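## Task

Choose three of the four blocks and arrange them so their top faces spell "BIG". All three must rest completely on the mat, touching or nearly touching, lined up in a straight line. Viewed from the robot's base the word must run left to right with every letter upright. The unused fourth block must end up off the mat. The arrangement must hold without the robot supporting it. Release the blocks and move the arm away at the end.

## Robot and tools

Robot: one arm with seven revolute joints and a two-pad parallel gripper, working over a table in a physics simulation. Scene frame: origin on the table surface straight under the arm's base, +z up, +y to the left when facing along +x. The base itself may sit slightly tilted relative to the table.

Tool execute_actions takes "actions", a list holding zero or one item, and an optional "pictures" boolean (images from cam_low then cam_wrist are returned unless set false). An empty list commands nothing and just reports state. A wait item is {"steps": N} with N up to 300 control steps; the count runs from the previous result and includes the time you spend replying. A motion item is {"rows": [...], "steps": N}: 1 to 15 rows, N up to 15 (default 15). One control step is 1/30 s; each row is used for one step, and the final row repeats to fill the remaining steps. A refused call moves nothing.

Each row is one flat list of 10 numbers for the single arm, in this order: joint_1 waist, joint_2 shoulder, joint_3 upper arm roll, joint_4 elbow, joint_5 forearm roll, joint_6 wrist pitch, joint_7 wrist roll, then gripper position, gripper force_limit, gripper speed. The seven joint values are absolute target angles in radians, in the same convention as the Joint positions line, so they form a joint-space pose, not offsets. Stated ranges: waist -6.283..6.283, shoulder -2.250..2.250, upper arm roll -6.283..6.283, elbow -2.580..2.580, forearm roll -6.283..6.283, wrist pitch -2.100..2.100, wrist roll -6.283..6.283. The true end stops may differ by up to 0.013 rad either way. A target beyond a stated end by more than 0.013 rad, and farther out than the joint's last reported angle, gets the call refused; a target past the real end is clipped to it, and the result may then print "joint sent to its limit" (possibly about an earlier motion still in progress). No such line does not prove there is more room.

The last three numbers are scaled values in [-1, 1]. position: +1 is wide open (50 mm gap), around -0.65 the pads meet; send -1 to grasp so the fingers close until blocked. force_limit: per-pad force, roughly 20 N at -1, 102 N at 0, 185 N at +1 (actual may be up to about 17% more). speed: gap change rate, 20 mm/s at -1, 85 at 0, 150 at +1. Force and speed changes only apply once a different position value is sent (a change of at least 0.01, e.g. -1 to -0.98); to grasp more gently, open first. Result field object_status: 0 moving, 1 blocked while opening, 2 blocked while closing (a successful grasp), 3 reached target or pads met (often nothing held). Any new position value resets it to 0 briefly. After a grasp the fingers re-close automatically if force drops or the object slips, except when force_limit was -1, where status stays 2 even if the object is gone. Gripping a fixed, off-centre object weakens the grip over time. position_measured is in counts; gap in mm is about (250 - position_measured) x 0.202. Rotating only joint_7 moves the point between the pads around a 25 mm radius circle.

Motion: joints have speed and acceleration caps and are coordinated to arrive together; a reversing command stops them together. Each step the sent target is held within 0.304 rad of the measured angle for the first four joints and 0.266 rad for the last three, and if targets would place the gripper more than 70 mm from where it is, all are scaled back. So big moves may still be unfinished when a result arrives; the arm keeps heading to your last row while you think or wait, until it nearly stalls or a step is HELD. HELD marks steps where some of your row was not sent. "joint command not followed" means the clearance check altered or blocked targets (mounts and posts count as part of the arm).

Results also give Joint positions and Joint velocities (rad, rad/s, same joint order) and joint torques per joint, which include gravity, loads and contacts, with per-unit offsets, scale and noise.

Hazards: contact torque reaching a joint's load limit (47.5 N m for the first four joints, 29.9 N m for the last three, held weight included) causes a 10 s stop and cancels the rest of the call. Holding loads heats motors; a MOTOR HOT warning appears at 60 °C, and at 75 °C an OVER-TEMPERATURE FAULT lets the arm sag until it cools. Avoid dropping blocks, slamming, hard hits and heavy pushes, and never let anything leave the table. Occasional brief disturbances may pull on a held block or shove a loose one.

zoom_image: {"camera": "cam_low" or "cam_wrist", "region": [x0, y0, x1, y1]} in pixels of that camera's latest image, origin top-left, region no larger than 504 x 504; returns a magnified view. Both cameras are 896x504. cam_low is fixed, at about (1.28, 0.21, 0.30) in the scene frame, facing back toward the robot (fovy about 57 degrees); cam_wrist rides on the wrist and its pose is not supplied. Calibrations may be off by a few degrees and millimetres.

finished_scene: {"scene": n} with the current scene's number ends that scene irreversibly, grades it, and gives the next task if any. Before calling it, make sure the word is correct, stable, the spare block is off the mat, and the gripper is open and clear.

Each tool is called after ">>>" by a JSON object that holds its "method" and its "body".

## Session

>>> {"method": "execute_actions", "body": {"actions": []}}

Scene clock: 0.00 s of 7600.00 s.
position_measured=3 object_status=3
Joint positions: [ 0.279  1.302  1.006  0.896 -0.225 -1.253  1.74 ]
Joint velocities: [ 0.    -0.    -0.     0.003 -0.001 -0.     0.001]
Joint torques (N m, as the joint torque sensors report them, + toward a larger angle): no reading
Motor temperatures (°C, as the motors report them): [35 37 30 31 41 44 39]

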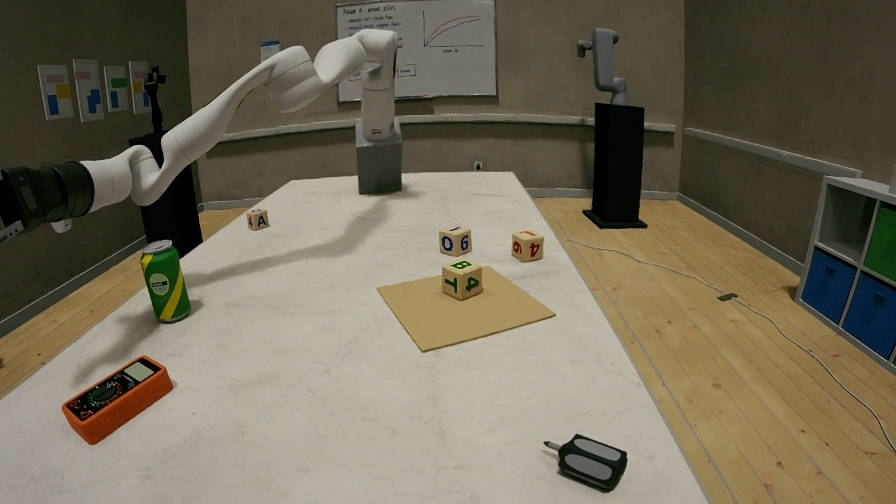

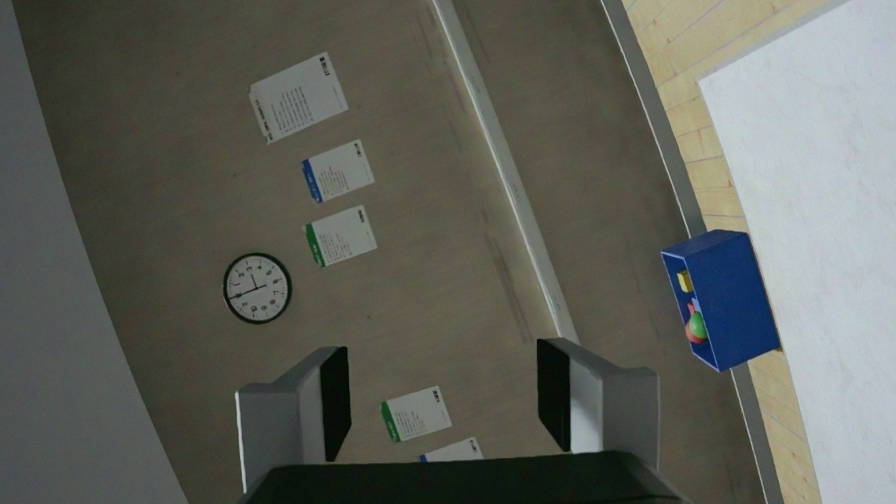

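>>> {"method": "zoom_image", "body": {"camera": "cam_low", "region": [420, 215, 560, 315]}}

>>> {"method": "zoom_image", "body": {"camera": "cam_low", "region": [230, 195, 290, 245]}}

Region (420, 215, 560, 315) of cam_low's 896x504 image, scaled by 3.600, with more detail than that image has; it fills the top 360 rows of this view, and the rest is white.

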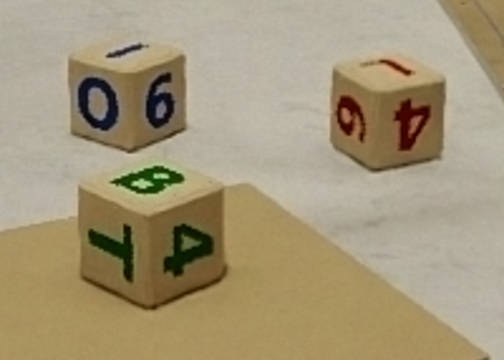

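Region (230, 195, 290, 245) of cam_low's 896x504 image, scaled by 8.400, with more detail than that image has.

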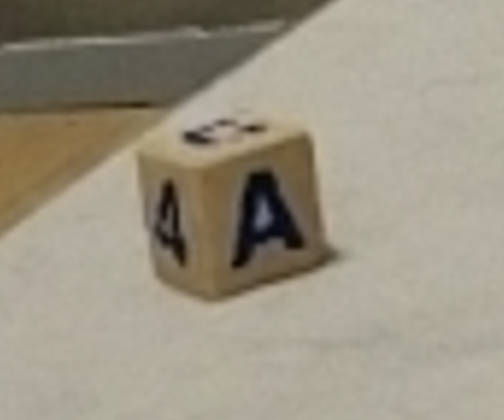

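>>> {"method": "execute_actions", "body": {"actions": [{"rows": [[0.279,0.8,1.006,0.896,-0.225,-1.253,1.3,1,-0.6,0]], "steps": 15}], "pictures": false}}

>>> {"method": "execute_actions", "body": {"actions": [{"rows": [[0.1,0.3,0.6,1.1,0,-0.8,0.6,1,-0.6,0]], "steps": 15}], "pictures": false}}

>>> {"method": "execute_actions", "body": {"actions": [{"rows": [[-0.455,0.195,0,1.793,0.343,0.708,-0.666,1,-0.6,0]], "steps": 15}], "pictures": false}}

>>> {"method": "execute_actions", "body": {"actions": [{"steps": 70}]}}

Scene clock: 52.43 s of 7600.00 s.
position_measured=3 object_status=3
Joint positions: [ 0.278  1.085  1.005  0.897 -0.224 -1.252  1.551]
Joint velocities: [-0.001 -0.493  0.002 -0.     0.001 -0.001 -0.433]
Joint torques (N m, as the joint torque sensors report them, + toward a larger angle): [  9.13 -31.03   7.    -3.67  -3.24  -1.74   0.22]
Motor temperatures (°C, as the motors report them): [36 39 30 31 41 44 39]
Steps of this call (steps 1 to 90: nothing new was sent; then 48.93 s passed at rest; steps 91 to 105: all 15 steps of this action). Readings (joint positions | what the end effector reports):
91: [0.279 1.301 1.006 0.896 -0.225 -1.252 1.739] | position_measured=3 object_status=3
92: [0.278 1.296 1.005 0.897 -0.224 -1.252 1.735] | position_measured=3 object_status=3
94: [0.278 1.269 1.003 0.898 -0.223 -1.251 1.712] | position_measured=3 object_status=3
98: [0.278 1.200 1.005 0.897 -0.224 -1.252 1.652] | position_measured=3 object_status=3
105: the state above

Scene clock: 52.93 s of 7600.00 s.
position_measured=3 object_status=3
Joint positions: [ 0.131  0.635  0.69   1.065 -0.035 -0.942  1.157]
Joint velocities: [-0.086 -0.682 -0.27   0.097  0.102  0.412 -0.623]
Joint torques (N m, as the joint torque sensors report them, + toward a larger angle): [  8.82 -31.18   8.21  -9.01  -2.52  -2.84   0.52]
Motor temperatures (°C, as the motors report them): [36 39 30 31 41 44 39]
Steps of this call (steps 1 to 15: all 15 steps of this action). Readings (joint positions | what the end effector reports):
1: [0.278 1.067 1.005 0.897 -0.224 -1.251 1.536] | position_measured=3 object_status=3
2: [0.274 1.045 1.000 0.902 -0.220 -1.246 1.518] | position_measured=3 object_status=3
4: [0.258 0.985 0.977 0.920 -0.201 -1.224 1.468] | position_measured=3 object_status=3
8: [0.194 0.842 0.862 0.991 -0.120 -1.121 1.347] | position_measured=3 object_status=3
15: the state above

Scene clock: 53.43 s of 7600.00 s.
position_measured=3 object_status=3
Joint positions: [-0.081  0.398  0.467  1.276  0.145 -0.733  0.937]
Joint velocities: [-0.42  -0.295 -0.423  0.418  0.298  0.37  -0.371]
Joint torques (N m, as the joint torque sensors report them, + toward a larger angle): [  3.48 -27.8    5.08 -10.9   -1.45  -3.04   0.15]
Motor temperatures (°C, as the motors report them): [36 39 30 31 41 44 39]
Steps of this call (steps 1 to 15: all 15 steps of this action). Readings (joint positions | what the end effector reports):
1: [0.128 0.613 0.682 1.068 -0.032 -0.929 1.137] | position_measured=3 object_status=3
2: [0.123 0.593 0.673 1.073 -0.029 -0.915 1.119] | position_measured=3 object_status=3
4: [0.096 0.557 0.645 1.099 -0.008 -0.887 1.090] | position_measured=3 object_status=3
8: [0.024 0.489 0.574 1.170 0.057 -0.826 1.030] | position_measured=3 object_status=3
15: the state above

Scene clock: 55.77 s of 7600.00 s.
position_measured=3 object_status=3
Joint positions: [-0.455  0.195 -0.     1.793  0.343  0.708 -0.666]
Joint velocities: [ 0.     0.001  0.    -0.    -0.     0.    -0.001]
Joint torques (N m, as the joint torque sensors report them, + toward a larger angle): [ -1.44 -19.8   -0.62  -6.37  -0.2   -0.06   0.38]
Motor temperatures (°C, as the motors report them): [36 40 30 31 41 44 39]
Steps of this call (steps 1 to 70: the robot went on to your last target). Readings (joint positions | what the end effector reports):
1: [-0.095 0.388 0.453 1.290 0.155 -0.721 0.924] | position_measured=3 object_status=3
2: [-0.109 0.379 0.440 1.303 0.164 -0.709 0.912] | position_measured=3 object_status=3
4: [-0.136 0.363 0.413 1.330 0.180 -0.685 0.889] | position_measured=3 object_status=3
8: [-0.187 0.336 0.361 1.382 0.208 -0.640 0.843] | position_measured=3 object_status=3
70: the state above

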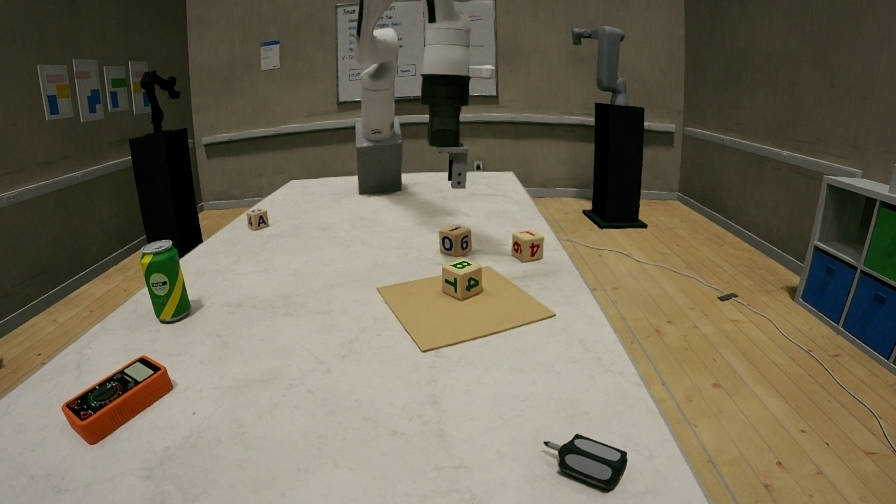

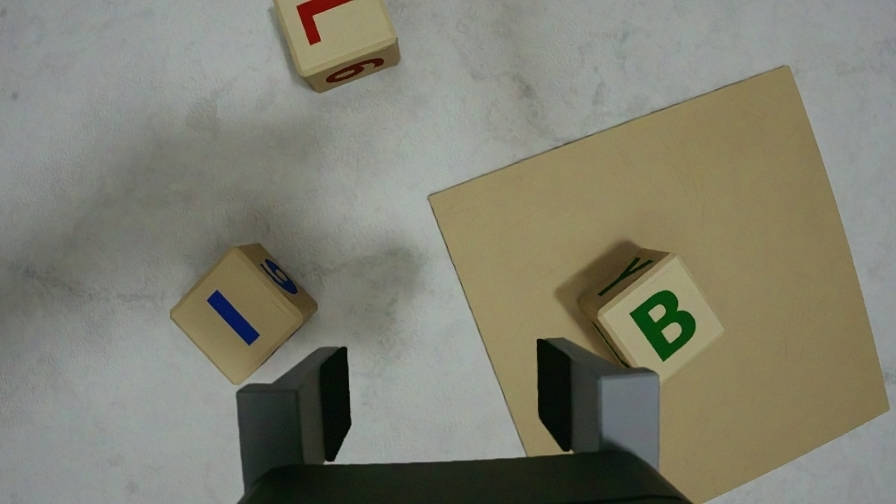

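>>> {"method": "zoom_image", "body": {"camera": "cam_wrist", "region": [570, 230, 740, 400]}}

>>> {"method": "zoom_image", "body": {"camera": "cam_wrist", "region": [160, 230, 330, 400]}}

Region (570, 230, 740, 400) of cam_wrist's 896x504 image, scaled by 2.965.

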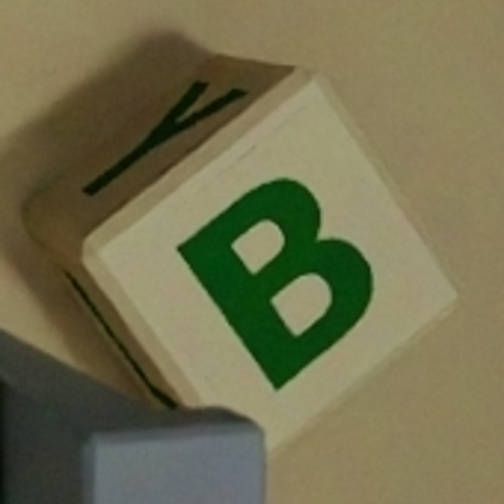

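Region (160, 230, 330, 400) of cam_wrist's 896x504 image, scaled by 2.965.

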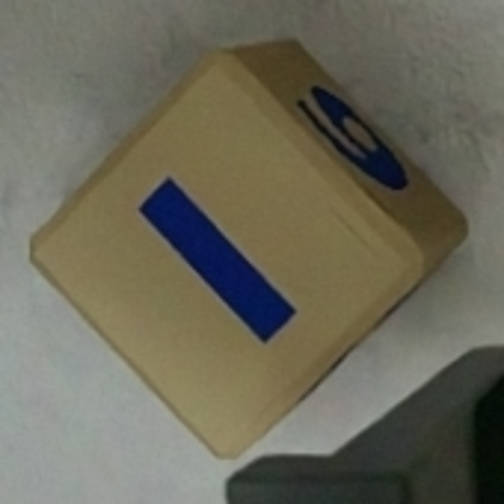

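>>> {"method": "execute_actions", "body": {"actions": [{"rows": [[-0.44,0.25,0,1.74,0.335,0.70,-0.95,1,-0.6,0],[-0.44,0.25,0,1.74,0.335,0.70,-0.95,1,-0.6,0],[-0.44,0.25,0,1.74,0.335,0.70,-0.95,1,-0.6,0],[-0.44,0.25,0,1.74,0.335,0.70,-0.95,1,-0.6,0],[-0.44,0.25,0,1.74,0.335,0.70,-0.95,1,-0.6,0],[-0.42,0.33,0,1.67,0.325,0.685,-1.25,1,-0.6,0],[-0.42,0.33,0,1.67,0.325,0.685,-1.25,1,-0.6,0],[-0.42,0.33,0,1.67,0.325,0.685,-1.25,1,-0.6,0],[-0.42,0.33,0,1.67,0.325,0.685,-1.25,1,-0.6,0],[-0.42,0.33,0,1.67,0.325,0.685,-1.25,1,-0.6,0],[-0.42,0.33,0,1.67,0.325,0.685,-1.25,1,-0.6,0],[-0.42,0.33,0,1.67,0.325,0.685,-1.25,1,-0.6,0],[-0.391,0.450,0,1.563,0.311,0.666,-1.577,1,-0.6,0]], "steps": 15}], "pictures": false}}

>>> {"method": "execute_actions", "body": {"actions": [{"steps": 22}]}}

Scene clock: 98.53 s of 7600.00 s.
position_measured=3 object_status=3
Joint positions: [-0.418  0.336 -0.     1.666  0.325  0.685 -1.172]
Joint velocities: [ 0.153  0.617 -0.003 -0.506 -0.069 -0.088 -1.216]
Joint torques (N m, as the joint torque sensors report them, + toward a larger angle): [ -1.11 -17.26   0.79  -6.74  -0.06  -0.49   0.66]
Motor temperatures (°C, as the motors report them): [36 39 30 31 41 44 39]
Steps of this call (steps 1 to 30: the robot went on to your last target; steps 31 to 100: nothing new was sent; then 38.93 s passed at rest; steps 101 to 115: all 15 steps of this action). Readings (joint positions | what the end effector reports):
101: [-0.455 0.196 -0.000 1.793 0.343 0.708 -0.667] | position_measured=3 object_status=3
102: [-0.454 0.198 -0.000 1.790 0.343 0.708 -0.677] | position_measured=3 object_status=3
104: [-0.451 0.210 -0.000 1.780 0.341 0.707 -0.727] | position_measured=3 object_status=3
108: [-0.440 0.252 -0.000 1.742 0.335 0.700 -0.887] | position_measured=3 object_status=3
115: the state above

Scene clock: 99.27 s of 7600.00 s.
position_measured=3 object_status=3
Joint positions: [-0.391  0.45   0.     1.563  0.311  0.666 -1.577]
Joint velocities: [ 0.    -0.     0.001  0.     0.001  0.     0.001]
Joint torques (N m, as the joint torque sensors report them, + toward a larger angle): [ -1.76 -23.71  -0.27  -6.09  -0.21  -0.1    0.24]
Motor temperatures (°C, as the motors report them): [36 39 30 31 41 44 39]
Steps of this call (steps 1 to 22: the robot went on to your last target). Readings (joint positions | what the end effector reports):
1: [-0.413 0.358 -0.000 1.647 0.322 0.682 -1.212] | position_measured=3 object_status=3
2: [-0.409 0.377 -0.000 1.630 0.320 0.678 -1.253] | position_measured=3 object_status=3
4: [-0.402 0.404 0.000 1.604 0.316 0.673 -1.334] | position_measured=3 object_status=3
8: [-0.394 0.436 0.000 1.574 0.312 0.668 -1.496] | position_measured=3 object_status=3
22: the state above

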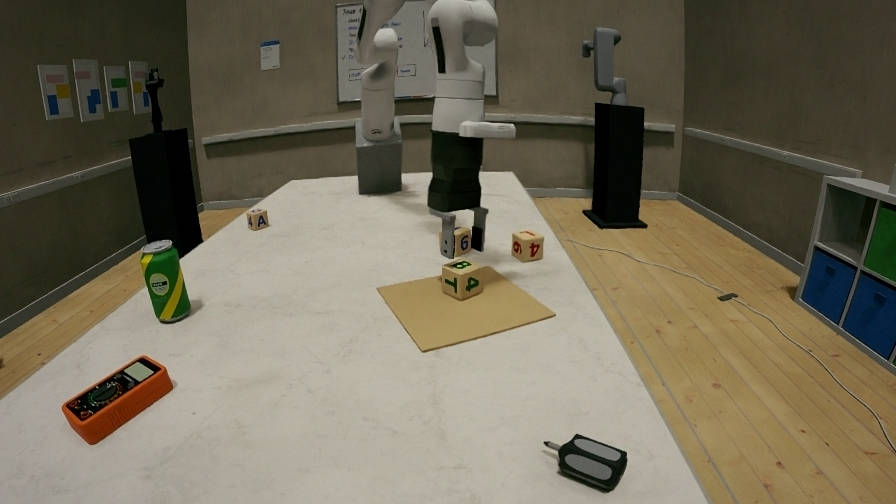

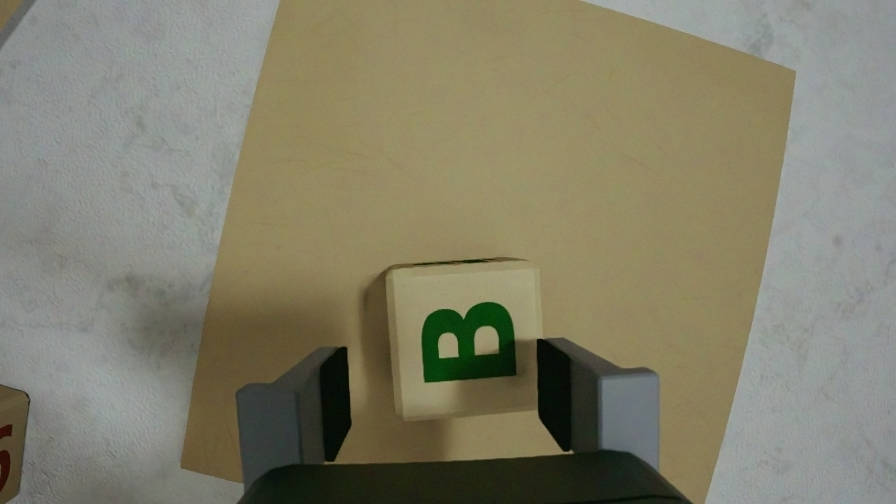

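>>> {"method": "execute_actions", "body": {"actions": [{"rows": [[-0.379,0.483,0,1.520,0.300,0.672,-1.557,1,-0.6,0]], "steps": 12}]}}

Scene clock: 113.30 s of 7600.00 s.
position_measured=3 object_status=3
Joint positions: [-0.379  0.482 -0.     1.52   0.3    0.672 -1.557]
Joint velocities: [ 0.001  0.009 -0.001 -0.003  0.001  0.001  0.001]
Joint torques (N m, as the joint torque sensors report them, + toward a larger angle): [ -1.91 -24.89  -0.13  -6.17  -0.15   0.14   0.45]
Motor temperatures (°C, as the motors report them): [36 40 30 31 41 44 39]
Steps of this call (steps 1 to 15: the robot went on to your last target; steps 16 to 90: nothing new was sent; then 10.63 s passed at rest; steps 91 to 102: all 12 steps of this action). Readings (joint positions | what the end effector reports):
91: [-0.391 0.451 -0.000 1.562 0.311 0.666 -1.577] | position_measured=3 object_status=3
92: [-0.389 0.456 -0.000 1.556 0.309 0.667 -1.574] | position_measured=3 object_status=3
94: [-0.383 0.473 -0.000 1.536 0.304 0.670 -1.565] | position_measured=3 object_status=3
98: [-0.380 0.481 0.000 1.522 0.300 0.672 -1.557] | position_measured=3 object_status=3
102: the state above

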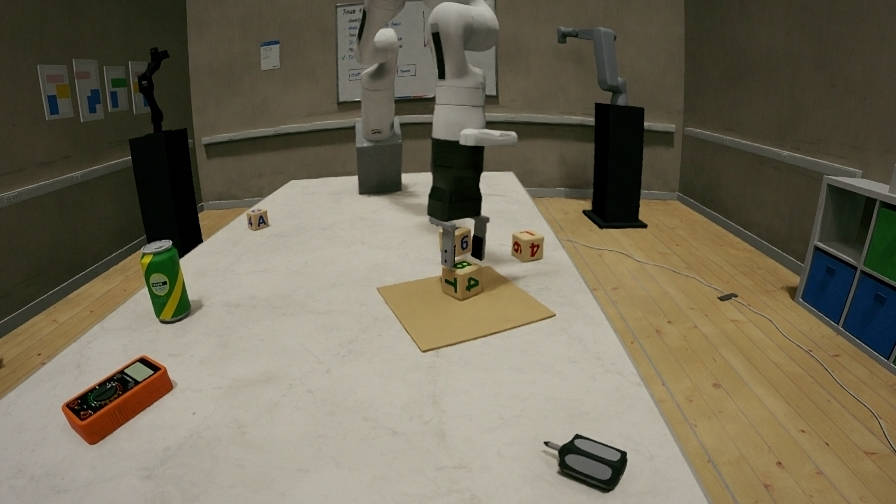

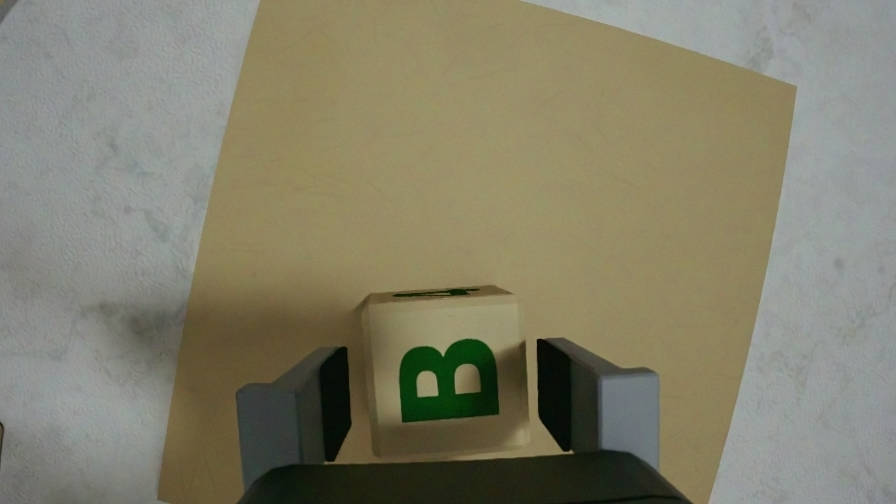

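>>> {"method": "execute_actions", "body": {"actions": [{"rows": [[-0.371,0.514,0,1.516,0.307,0.645,-1.560,1,-0.6,0],[-0.371,0.514,0,1.516,0.307,0.645,-1.560,1,-0.6,0],[-0.371,0.514,0,1.516,0.307,0.645,-1.560,1,-0.6,0],[-0.371,0.514,0,1.516,0.307,0.645,-1.560,1,-0.6,0],[-0.371,0.514,0,1.516,0.307,0.645,-1.560,1,-0.6,0],[-0.365,0.546,0,1.511,0.313,0.617,-1.565,1,-0.6,0]], "steps": 15}]}}

>>> {"method": "zoom_image", "body": {"camera": "cam_low", "region": [410, 210, 510, 310]}}

Scene clock: 120.97 s of 7600.00 s.
position_measured=3 object_status=3
Joint positions: [-0.365  0.545  0.     1.511  0.313  0.617 -1.565]
Joint velocities: [-0.     0.011 -0.001 -0.004  0.    -0.003 -0.001]
Joint torques (N m, as the joint torque sensors report them, + toward a larger angle): [ -1.62 -24.08  -0.09  -5.79  -0.05  -0.12   0.27]
Motor temperatures (°C, as the motors report them): [36 40 30 31 41 44 39]
Steps of this call (steps 1 to 15: the robot went on to your last target; steps 16 to 90: nothing new was sent; then 4.17 s passed at rest; steps 91 to 105: all 15 steps of this action). Readings (joint positions | what the end effector reports):
91: [-0.379 0.484 -0.000 1.520 0.300 0.671 -1.557] | position_measured=3 object_status=3
92: [-0.377 0.491 -0.000 1.518 0.301 0.667 -1.558] | position_measured=3 object_status=3
94: [-0.373 0.506 -0.000 1.517 0.305 0.653 -1.559] | position_measured=3 object_status=3
98: [-0.368 0.529 -0.000 1.513 0.310 0.632 -1.562] | position_measured=3 object_status=3
105: the state above

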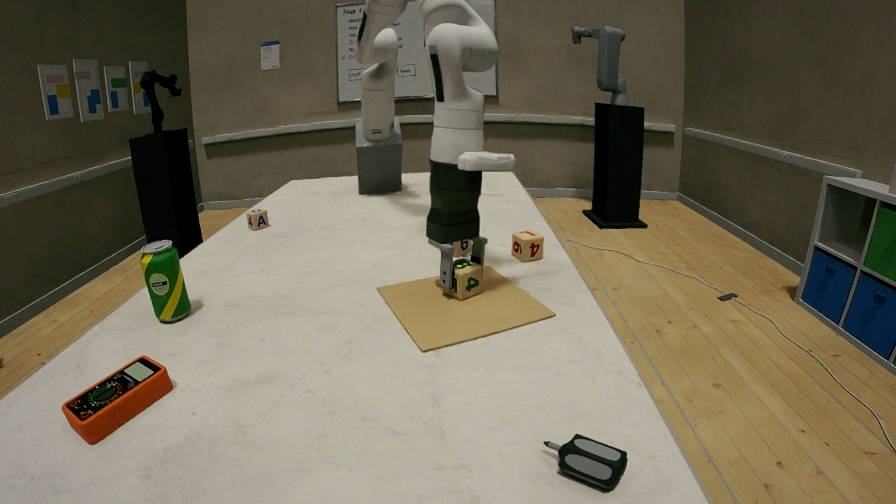

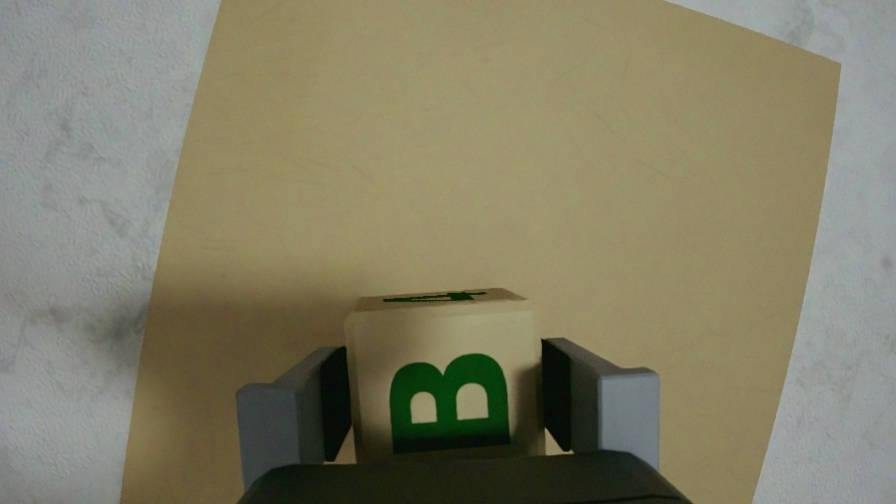

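Region (410, 210, 510, 310) of cam_low's 896x504 image, scaled by 5.040, with more detail than that image has.

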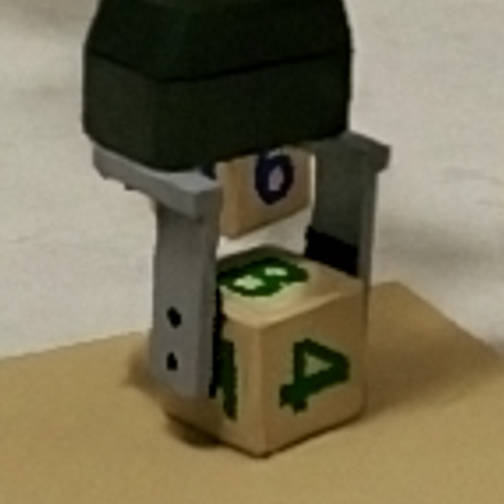

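>>> {"method": "execute_actions", "body": {"actions": [{"rows": [[-0.365,0.546,0,1.511,0.313,0.617,-1.565,-1,-0.6,0]], "steps": 12}], "pictures": false}}

Scene clock: 129.80 s of 7600.00 s.
position_measured=31 object_status=2
Joint positions: [-0.365  0.546 -0.     1.511  0.313  0.617 -1.565]
Joint velocities: [-0.     0.001 -0.001  0.002 -0.002  0.    -0.001]
Joint torques (N m, as the joint torque sensors report them, + toward a larger angle): [ -1.64 -24.17   0.04  -5.77  -0.14  -0.11   0.33]
Motor temperatures (°C, as the motors report them): [36 40 30 31 41 44 39]
Steps of this call (steps 1 to 15: the robot went on to your last target; steps 16 to 90: nothing new was sent; then 5.43 s passed at rest; steps 91 to 102: all 12 steps of this action). Readings (joint positions | what the end effector reports):
91: [-0.365 0.546 0.000 1.511 0.313 0.617 -1.565] | position_measured=14 object_status=0
92: [-0.365 0.546 -0.000 1.511 0.313 0.617 -1.565] | position_measured=28 object_status=0
94: [-0.365 0.546 -0.000 1.511 0.313 0.617 -1.565] | position_measured=31 object_status=0
98: [-0.365 0.546 -0.000 1.511 0.313 0.617 -1.565] | position_measured=31 object_status=0
102: the state above

>>> {"method": "execute_actions", "body": {"actions": [{"rows": [[-0.372,0.508,0,1.517,0.306,0.65,-1.560,-1,-0.6,0],[-0.372,0.508,0,1.517,0.306,0.65,-1.560,-1,-0.6,0],[-0.372,0.508,0,1.517,0.306,0.65,-1.560,-1,-0.6,0],[-0.372,0.508,0,1.517,0.306,0.65,-1.560,-1,-0.6,0],[-0.372,0.508,0,1.517,0.306,0.65,-1.7,-1,-0.6,0],[-0.372,0.508,0,1.517,0.306,0.65,-1.9,-1,-0.6,0],[-0.42,0.53,0,1.475,0.326,0.68,-2.2,-1,-0.6,0]], "steps": 15}], "pictures": false}}

>>> {"method": "execute_actions", "body": {"actions": [{"rows": [[-0.465,0.553,0,1.432,0.346,0.713,-2.9,-1,-0.6,0]], "steps": 15}], "pictures": false}}

>>> {"method": "execute_actions", "body": {"actions": [{"rows": [[-0.510,0.578,0,1.389,0.367,0.745,-3.537,-1,-0.6,0]], "steps": 15}], "pictures": false}}

>>> {"method": "execute_actions", "body": {"actions": [{"steps": 22}]}}

Scene clock: 151.53 s of 7600.00 s.
position_measured=31 object_status=2
Joint positions: [-0.408  0.525 -0.001  1.486  0.321  0.672 -1.901]
Joint velocities: [-0.093  0.03  -0.001 -0.088  0.042  0.063 -1.215]
Joint torques (N m, as the joint torque sensors report them, + toward a larger angle): [ -0.88 -24.95   0.27  -6.15   0.     0.09   0.5 ]
Motor temperatures (°C, as the motors report them): [35 40 30 31 41 44 39]
Steps of this call (steps 1 to 15: the robot went on to your last target; steps 16 to 90: nothing new was sent; then 18.23 s passed at rest; steps 91 to 105: all 15 steps of this action). Readings (joint positions | what the end effector reports):
91: [-0.365 0.544 -0.000 1.511 0.313 0.618 -1.565] | position_measured=31 object_status=2
92: [-0.367 0.538 0.000 1.513 0.312 0.622 -1.564] | position_measured=31 object_status=2
94: [-0.370 0.520 0.000 1.515 0.308 0.638 -1.562] | position_measured=31 object_status=2
98: [-0.372 0.513 0.000 1.515 0.307 0.648 -1.620] | position_measured=31 object_status=2
105: the state above

Scene clock: 152.03 s of 7600.00 s.
position_measured=31 object_status=2
Joint positions: [-0.463  0.552 -0.     1.434  0.345  0.712 -2.511]
Joint velocities: [-0.019  0.01   0.002 -0.015  0.008  0.012 -1.218]
Joint torques (N m, as the joint torque sensors report them, + toward a larger angle): [ -2.96 -24.88  -0.98  -6.7   -0.09  -0.2   -0.18]
Motor temperatures (°C, as the motors report them): [35 40 30 31 41 44 39]
Steps of this call (steps 1 to 15: all 15 steps of this action). Readings (joint positions | what the end effector reports):
1: [-0.411 0.526 -0.001 1.483 0.322 0.674 -1.942] | position_measured=31 object_status=2
2: [-0.415 0.528 0.000 1.479 0.324 0.677 -1.983] | position_measured=31 object_status=2
4: [-0.430 0.535 0.001 1.466 0.330 0.687 -2.064] | position_measured=31 object_status=2
8: [-0.451 0.546 -0.001 1.445 0.340 0.703 -2.226] | position_measured=31 object_status=2
15: the state above

Scene clock: 152.53 s of 7600.00 s.
position_measured=31 object_status=2
Joint positions: [-0.508  0.577 -0.     1.391  0.366  0.744 -3.121]
Joint velocities: [-0.018  0.013  0.001 -0.016  0.008  0.012 -1.218]
Joint torques (N m, as the joint torque sensors report them, + toward a larger angle): [ -2.85 -24.65  -0.45  -7.24   0.11  -0.35   0.13]
Motor temperatures (°C, as the motors report them): [35 40 30 31 41 44 39]
Steps of this call (steps 1 to 15: all 15 steps of this action). Readings (joint positions | what the end effector reports):
1: [-0.463 0.552 -0.000 1.433 0.345 0.712 -2.552] | position_measured=31 object_status=2
2: [-0.465 0.553 0.000 1.432 0.346 0.713 -2.592] | position_measured=31 object_status=2
4: [-0.474 0.558 0.001 1.424 0.350 0.719 -2.674] | position_measured=31 object_status=2
8: [-0.496 0.570 -0.001 1.402 0.360 0.735 -2.836] | position_measured=31 object_status=2
15: the state above

Scene clock: 153.27 s of 7600.00 s.
position_measured=31 object_status=2
Joint positions: [-0.51   0.578  0.     1.389  0.367  0.745 -3.537]
Joint velocities: [ 0.     0.001 -0.    -0.001  0.001 -0.    -0.001]
Joint torques (N m, as the joint torque sensors report them, + toward a larger angle): [ -3.33 -25.12  -0.48  -6.5   -0.05   0.07   0.32]
Motor temperatures (°C, as the motors report them): [35 40 30 31 41 44 39]
Steps of this call (steps 1 to 22: the robot went on to your last target). Readings (joint positions | what the end effector reports):
1: [-0.508 0.577 -0.000 1.390 0.366 0.744 -3.162] | position_measured=31 object_status=2
2: [-0.509 0.577 -0.000 1.390 0.367 0.744 -3.202] | position_measured=31 object_status=2
4: [-0.509 0.577 -0.000 1.390 0.367 0.745 -3.283] | position_measured=31 object_status=2
8: [-0.510 0.578 -0.000 1.389 0.367 0.745 -3.446] | position_measured=31 object_status=2
22: the state above

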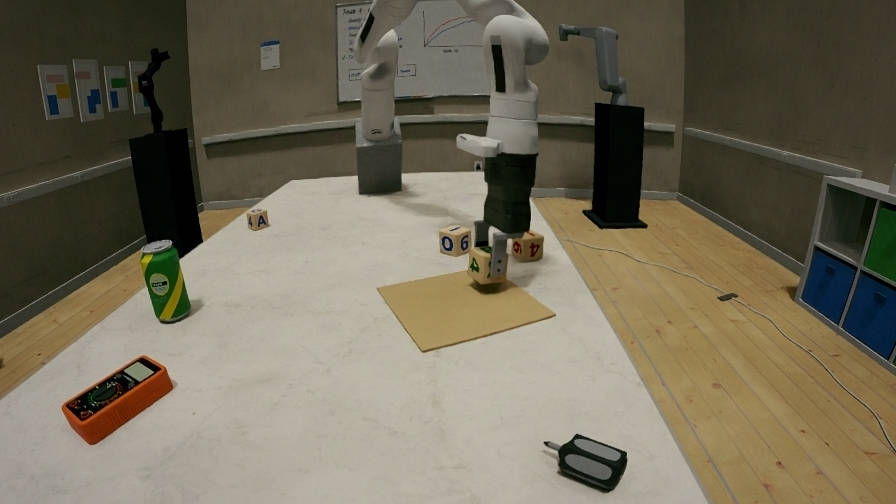

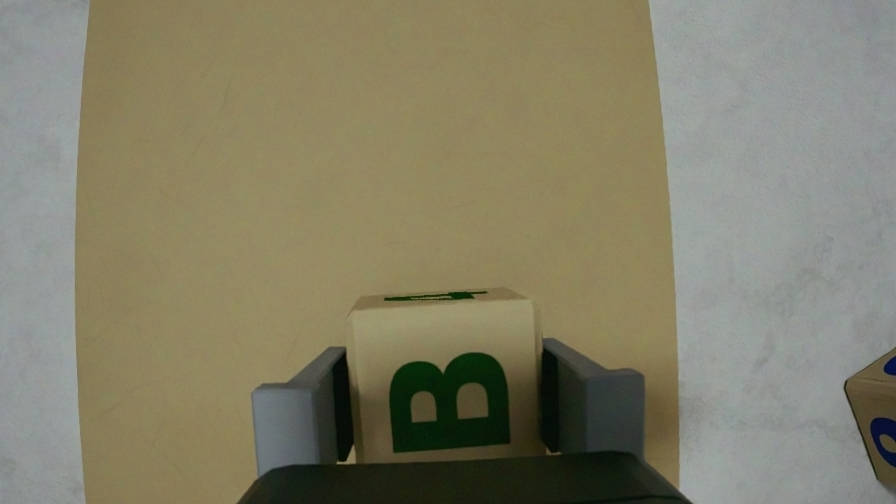

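>>> {"method": "execute_actions", "body": {"actions": [{"rows": [[-0.506,0.595,0,1.386,0.370,0.731,-3.540,-1,-0.6,0],[-0.506,0.595,0,1.386,0.370,0.731,-3.540,-1,-0.6,0],[-0.506,0.595,0,1.386,0.370,0.731,-3.540,-1,-0.6,0],[-0.506,0.595,0,1.386,0.370,0.731,-3.540,-1,-0.6,0],[-0.504,0.604,0,1.384,0.372,0.723,-3.542,-1,-0.6,0]], "steps": 14}]}}

>>> {"method": "zoom_image", "body": {"camera": "cam_low", "region": [440, 220, 560, 330]}}

Scene clock: 159.57 s of 7600.00 s.
position_measured=31 object_status=2
Joint positions: [-0.504  0.604  0.     1.384  0.372  0.723 -3.542]
Joint velocities: [ 0.001  0.003  0.001  0.     0.002 -0.001 -0.   ]
Joint torques (N m, as the joint torque sensors report them, + toward a larger angle): [ -3.51 -25.84  -0.48  -6.25  -0.18   0.16   0.23]
Motor temperatures (°C, as the motors report them): [35 40 30 31 41 44 39]
Steps of this call (steps 1 to 15: the robot went on to your last target; steps 16 to 90: nothing new was sent; then 2.83 s passed at rest; steps 91 to 104: all 14 steps of this action). Readings (joint positions | what the end effector reports):
91: [-0.510 0.579 -0.000 1.389 0.367 0.744 -3.537] | position_measured=31 object_status=2
92: [-0.508 0.584 -0.000 1.387 0.368 0.741 -3.538] | position_measured=31 object_status=2
94: [-0.507 0.592 0.000 1.387 0.369 0.734 -3.539] | position_measured=31 object_status=2
98: [-0.505 0.601 0.000 1.385 0.371 0.725 -3.542] | position_measured=31 object_status=2
104: the state above

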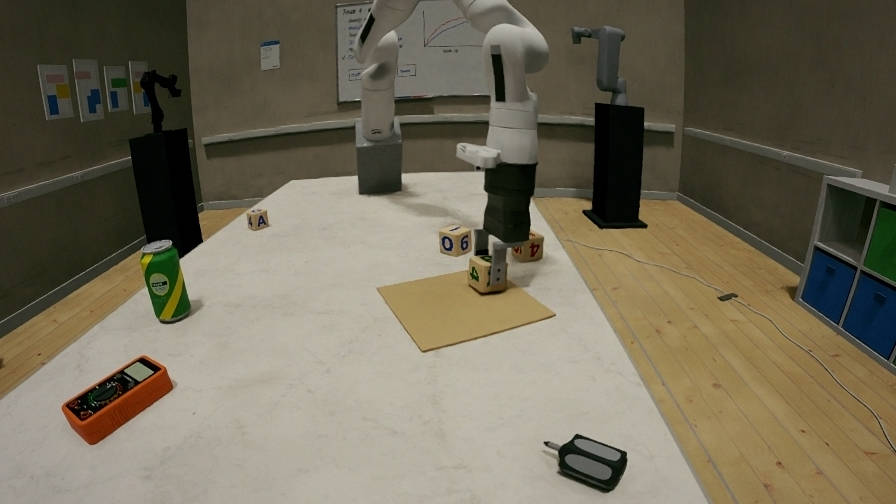

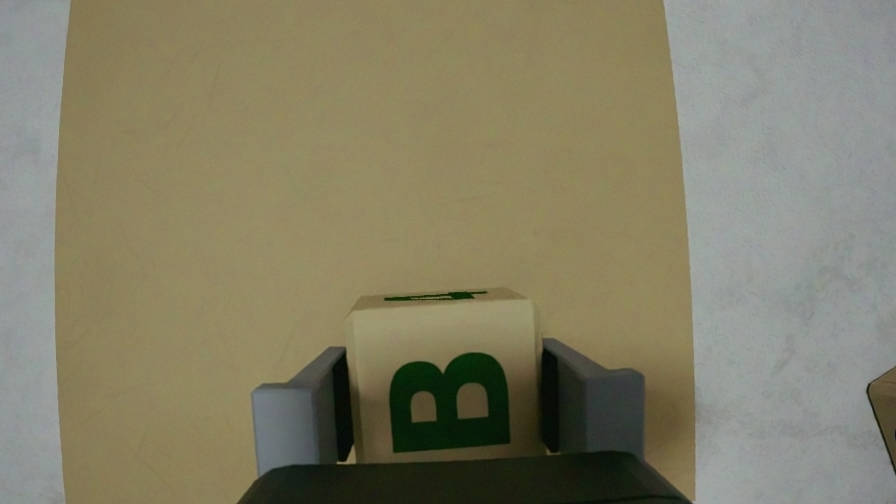

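Region (440, 220, 560, 330) of cam_low's 896x504 image, scaled by 4.200, with more detail than that image has; it fills the top 462 rows of this view, and the rest is white.

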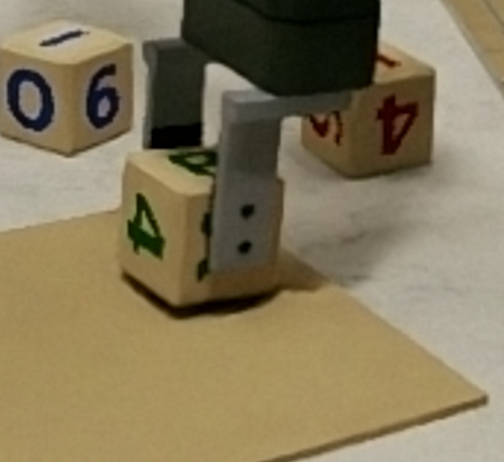

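No contact yet; lower 2.5 mm.

>>> {"method": "execute_actions", "body": {"actions": [{"rows": [[-0.503,0.609,0,1.383,0.373,0.719,-3.543,-1,-0.6,0]], "steps": 10}], "pictures": false}}

Scene clock: 162.27 s of 7600.00 s.
position_measured=31 object_status=2
Joint positions: [-0.503  0.607 -0.     1.383  0.373  0.72  -3.543]
Joint velocities: [ 0.    -0.001  0.     0.001  0.001 -0.     0.   ]
Joint torques (N m, as the joint torque sensors report them, + toward a larger angle): [ -3.01 -23.11  -0.49  -6.38  -0.03  -0.58   0.38]
Motor temperatures (°C, as the motors report them): [35 40 30 31 41 44 39]
Steps of this call (steps 1 to 15: the robot went on to your last target; steps 16 to 71: nothing new was sent; steps 72 to 81: all 10 steps of this action). Readings (joint positions | what the end effector reports):
72: [-0.504 0.605 -0.000 1.384 0.372 0.723 -3.542] | position_measured=31 object_status=2
73: [-0.503 0.606 -0.000 1.383 0.372 0.721 -3.542] | position_measured=31 object_status=2
75: [-0.503 0.607 0.000 1.383 0.373 0.721 -3.543] | position_measured=31 object_status=2
79: [-0.503 0.607 -0.000 1.383 0.373 0.721 -3.543] | position_measured=31 object_status=2
81: the state above

>>> {"method": "execute_actions", "body": {"actions": [{"rows": [[-0.503,0.607,0,1.383,0.373,0.7205,-3.543,1,-0.6,0],[-0.503,0.607,0,1.383,0.373,0.7205,-3.543,1,-0.6,0],[-0.503,0.607,0,1.383,0.373,0.7205,-3.543,1,-0.6,0],[-0.503,0.607,0,1.383,0.373,0.7205,-3.543,1,-0.6,0],[-0.503,0.607,0,1.383,0.373,0.7205,-3.543,1,-0.6,0],[-0.512,0.565,0,1.391,0.365,0.755,-3.535,1,-0.6,0],[-0.512,0.565,0,1.391,0.365,0.755,-3.535,1,-0.6,0],[-0.512,0.565,0,1.391,0.365,0.755,-3.535,1,-0.6,0],[-0.522,0.52,0,1.397,0.358,0.792,-3.53,1,-0.6,0]], "steps": 15}], "pictures": false}}

>>> {"method": "execute_actions", "body": {"actions": [{"rows": [[-0.53,0.45,0,1.62,0.45,0.66,-3.1,1,-0.6,0]], "steps": 12}], "pictures": false}}

>>> {"method": "execute_actions", "body": {"actions": [{"rows": [[-0.54,0.38,0,1.88,0.6,0.50,-2.6,1,-0.6,0]], "steps": 12}], "pictures": false}}

>>> {"method": "execute_actions", "body": {"actions": [{"rows": [[-0.5455,0.324,0,2.122,0.843,0.353,-2.121,1,-0.6,0]], "steps": 15}], "pictures": false}}

>>> {"method": "execute_actions", "body": {"actions": [{"steps": 12}]}}

Scene clock: 188.57 s of 7600.00 s.
position_measured=3 object_status=3
Joint positions: [-0.521  0.525 -0.     1.395  0.358  0.79  -3.53 ]
Joint velocities: [-0.008 -0.042  0.001  0.011 -0.01   0.046  0.006]
Joint torques (N m, as the joint torque sensors report them, + toward a larger angle): [ -2.86 -22.04   0.06  -6.05  -0.4   -0.27   0.42]
Motor temperatures (°C, as the motors report them): [35 40 30 31 41 44 39]
Steps of this call (steps 1 to 15: the robot went on to your last target; steps 16 to 90: nothing new was sent; then 22.80 s passed at rest; steps 91 to 105: all 15 steps of this action). Readings (joint positions | what the end effector reports):
91: [-0.503 0.606 -0.000 1.383 0.373 0.721 -3.543] | position_measured=21 object_status=0
92: [-0.503 0.606 0.000 1.383 0.373 0.720 -3.543] | position_measured=7 object_status=0
94: [-0.503 0.606 0.000 1.383 0.373 0.720 -3.543] | position_measured=3 object_status=0
98: [-0.507 0.589 0.000 1.388 0.370 0.734 -3.540] | position_measured=3 object_status=0
105: the state above

Scene clock: 188.97 s of 7600.00 s.
position_measured=3 object_status=3
Joint positions: [-0.529  0.459  0.     1.595  0.44   0.675 -3.19 ]
Joint velocities: [-0.012 -0.103 -0.     0.366  0.142 -0.213  1.167]
Joint torques (N m, as the joint torque sensors report them, + toward a larger angle): [ -3.15 -23.79  -0.97  -6.62  -0.09  -0.52   0.51]
Motor temperatures (°C, as the motors report them): [35 40 30 31 41 44 39]
Steps of this call (steps 1 to 12: all 12 steps of this action). Readings (joint positions | what the end effector reports):
1: [-0.521 0.523 -0.000 1.397 0.359 0.790 -3.529] | position_measured=3 object_status=3
2: [-0.522 0.519 -0.000 1.403 0.362 0.787 -3.523] | position_measured=3 object_status=3
4: [-0.524 0.507 -0.000 1.431 0.374 0.770 -3.492] | position_measured=3 object_status=3
8: [-0.527 0.476 0.000 1.529 0.415 0.713 -3.352] | position_measured=3 object_status=3
12: the state above

Scene clock: 189.37 s of 7600.00 s.
position_measured=3 object_status=3
Joint positions: [-0.539  0.389  0.     1.858  0.584  0.517 -2.73 ]
Joint velocities: [-0.012 -0.085 -0.001  0.249  0.188 -0.195  1.216]
Joint torques (N m, as the joint torque sensors report them, + toward a larger angle): [ -2.21 -21.12  -1.01  -5.12   0.14  -0.32   0.58]
Motor temperatures (°C, as the motors report them): [35 40 30 31 41 44 39]
Steps of this call (steps 1 to 12: all 12 steps of this action). Readings (joint positions | what the end effector reports):
1: [-0.529 0.455 0.000 1.607 0.445 0.668 -3.153] | position_measured=3 object_status=3
2: [-0.530 0.450 0.000 1.623 0.452 0.658 -3.120] | position_measured=3 object_status=3
4: [-0.532 0.434 -0.000 1.670 0.474 0.630 -3.052] | position_measured=3 object_status=3
8: [-0.537 0.403 -0.000 1.798 0.546 0.554 -2.893] | position_measured=3 object_status=3
12: the state above

Scene clock: 189.87 s of 7600.00 s.
position_measured=3 object_status=3
Joint positions: [-0.545  0.326 -0.     2.117  0.838  0.356 -2.156]
Joint velocities: [-0.004 -0.029 -0.001  0.118  0.134 -0.075  0.737]
Joint torques (N m, as the joint torque sensors report them, + toward a larger angle): [ -1.83 -18.2   -0.94  -2.78   0.52   0.13   0.35]
Motor temperatures (°C, as the motors report them): [35 40 30 31 41 44 39]
Steps of this call (steps 1 to 15: all 15 steps of this action). Readings (joint positions | what the end effector reports):
1: [-0.539 0.386 0.000 1.867 0.590 0.510 -2.689] | position_measured=3 object_status=3
2: [-0.540 0.381 0.000 1.879 0.600 0.501 -2.651] | position_measured=3 object_status=3
4: [-0.541 0.369 -0.000 1.919 0.635 0.474 -2.582] | position_measured=3 object_status=3
8: [-0.544 0.343 -0.000 2.039 0.754 0.403 -2.425] | position_measured=3 object_status=3
15: the state above

Scene clock: 190.27 s of 7600.00 s.
position_measured=3 object_status=3
Joint positions: [-0.545  0.324  0.     2.122  0.843  0.353 -2.121]
Joint velocities: [ 0.001 -0.003 -0.    -0.     0.    -0.     0.001]
Joint torques (N m, as the joint torque sensors report them, + toward a larger angle): [ -2.12 -17.54  -0.79  -2.39  -0.24  -0.02   0.3 ]
Motor temperatures (°C, as the motors report them): [35 40 30 31 41 44 39]
Steps of this call (steps 1 to 12: the robot went on to your last target). Readings (joint positions | what the end effector reports):
1: [-0.545 0.326 -0.000 2.120 0.841 0.354 -2.136] | position_measured=3 object_status=3
2: [-0.545 0.325 -0.000 2.121 0.843 0.354 -2.126] | position_measured=3 object_status=3
4: [-0.545 0.325 -0.000 2.122 0.843 0.353 -2.122] | position_measured=3 object_status=3
8: [-0.545 0.324 -0.000 2.122 0.843 0.353 -2.121] | position_measured=3 object_status=3
12: the state above

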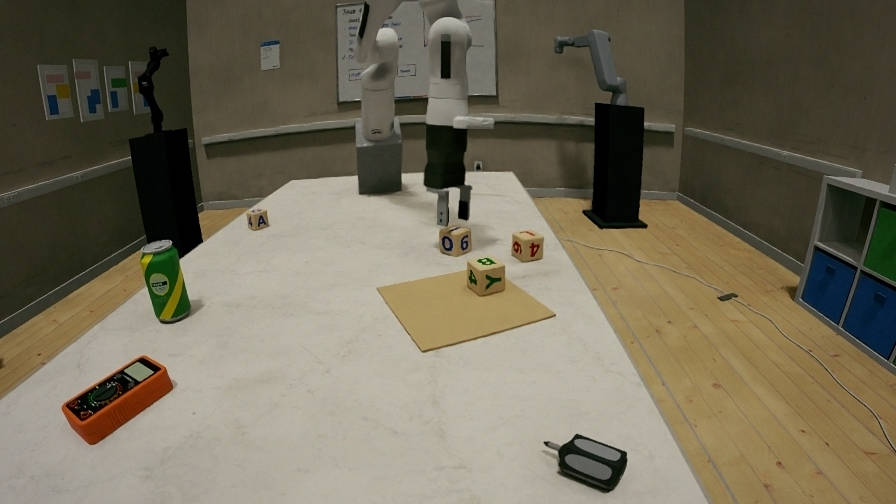

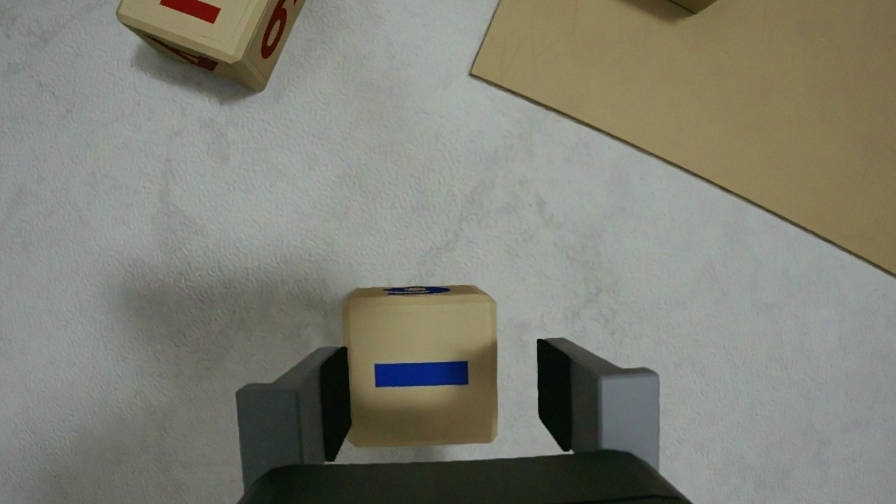

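>>> {"method": "execute_actions", "body": {"actions": [{"rows": [[-0.556,0.354,0,2.1275,0.9215,0.3355,-2.233,1,-0.6,0]], "steps": 12}]}}

Scene clock: 204.03 s of 7600.00 s.
position_measured=3 object_status=3
Joint positions: [-0.556  0.353 -0.     2.127  0.921  0.336 -2.233]
Joint velocities: [-0.003  0.006  0.     0.001  0.003 -0.001 -0.005]
Joint torques (N m, as the joint torque sensors report them, + toward a larger angle): [ -2.62 -17.99  -0.71  -1.87  -0.38  -0.09   0.67]
Motor temperatures (°C, as the motors report them): [35 40 30 31 41 44 39]
Steps of this call (steps 1 to 30: the robot went on to your last target; steps 31 to 100: nothing new was sent; then 10.03 s passed at rest; steps 101 to 112: all 12 steps of this action). Readings (joint positions | what the end effector reports):
101: [-0.546 0.325 0.000 2.122 0.844 0.353 -2.122] | position_measured=3 object_status=3
102: [-0.547 0.328 0.000 2.122 0.851 0.351 -2.132] | position_measured=3 object_status=3
104: [-0.552 0.342 0.000 2.125 0.883 0.344 -2.178] | position_measured=3 object_status=3
108: [-0.555 0.352 -0.000 2.127 0.920 0.336 -2.230] | position_measured=3 object_status=3
112: the state above

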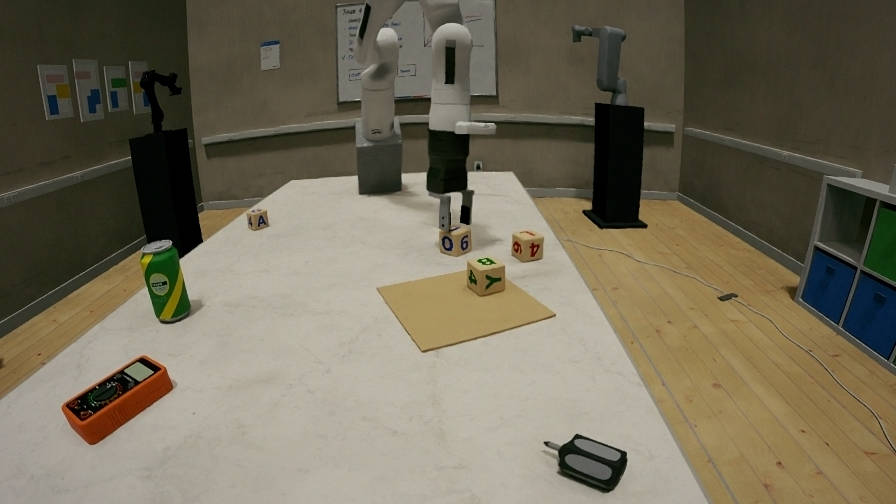

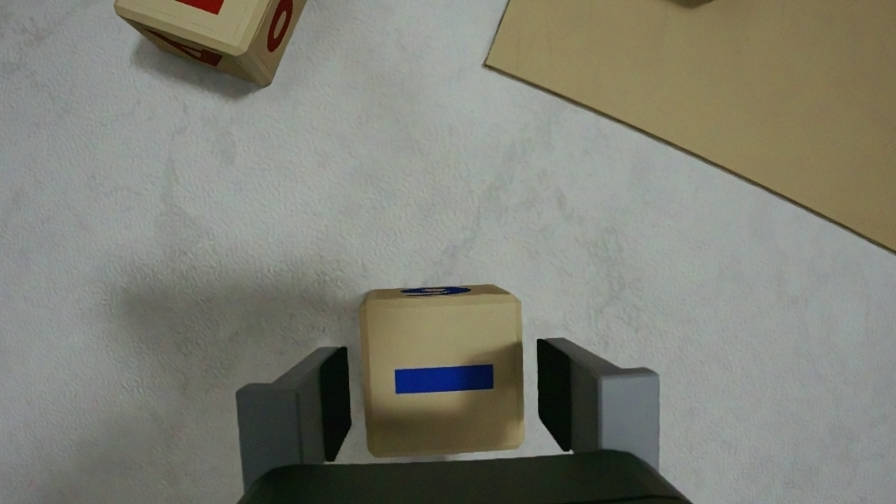

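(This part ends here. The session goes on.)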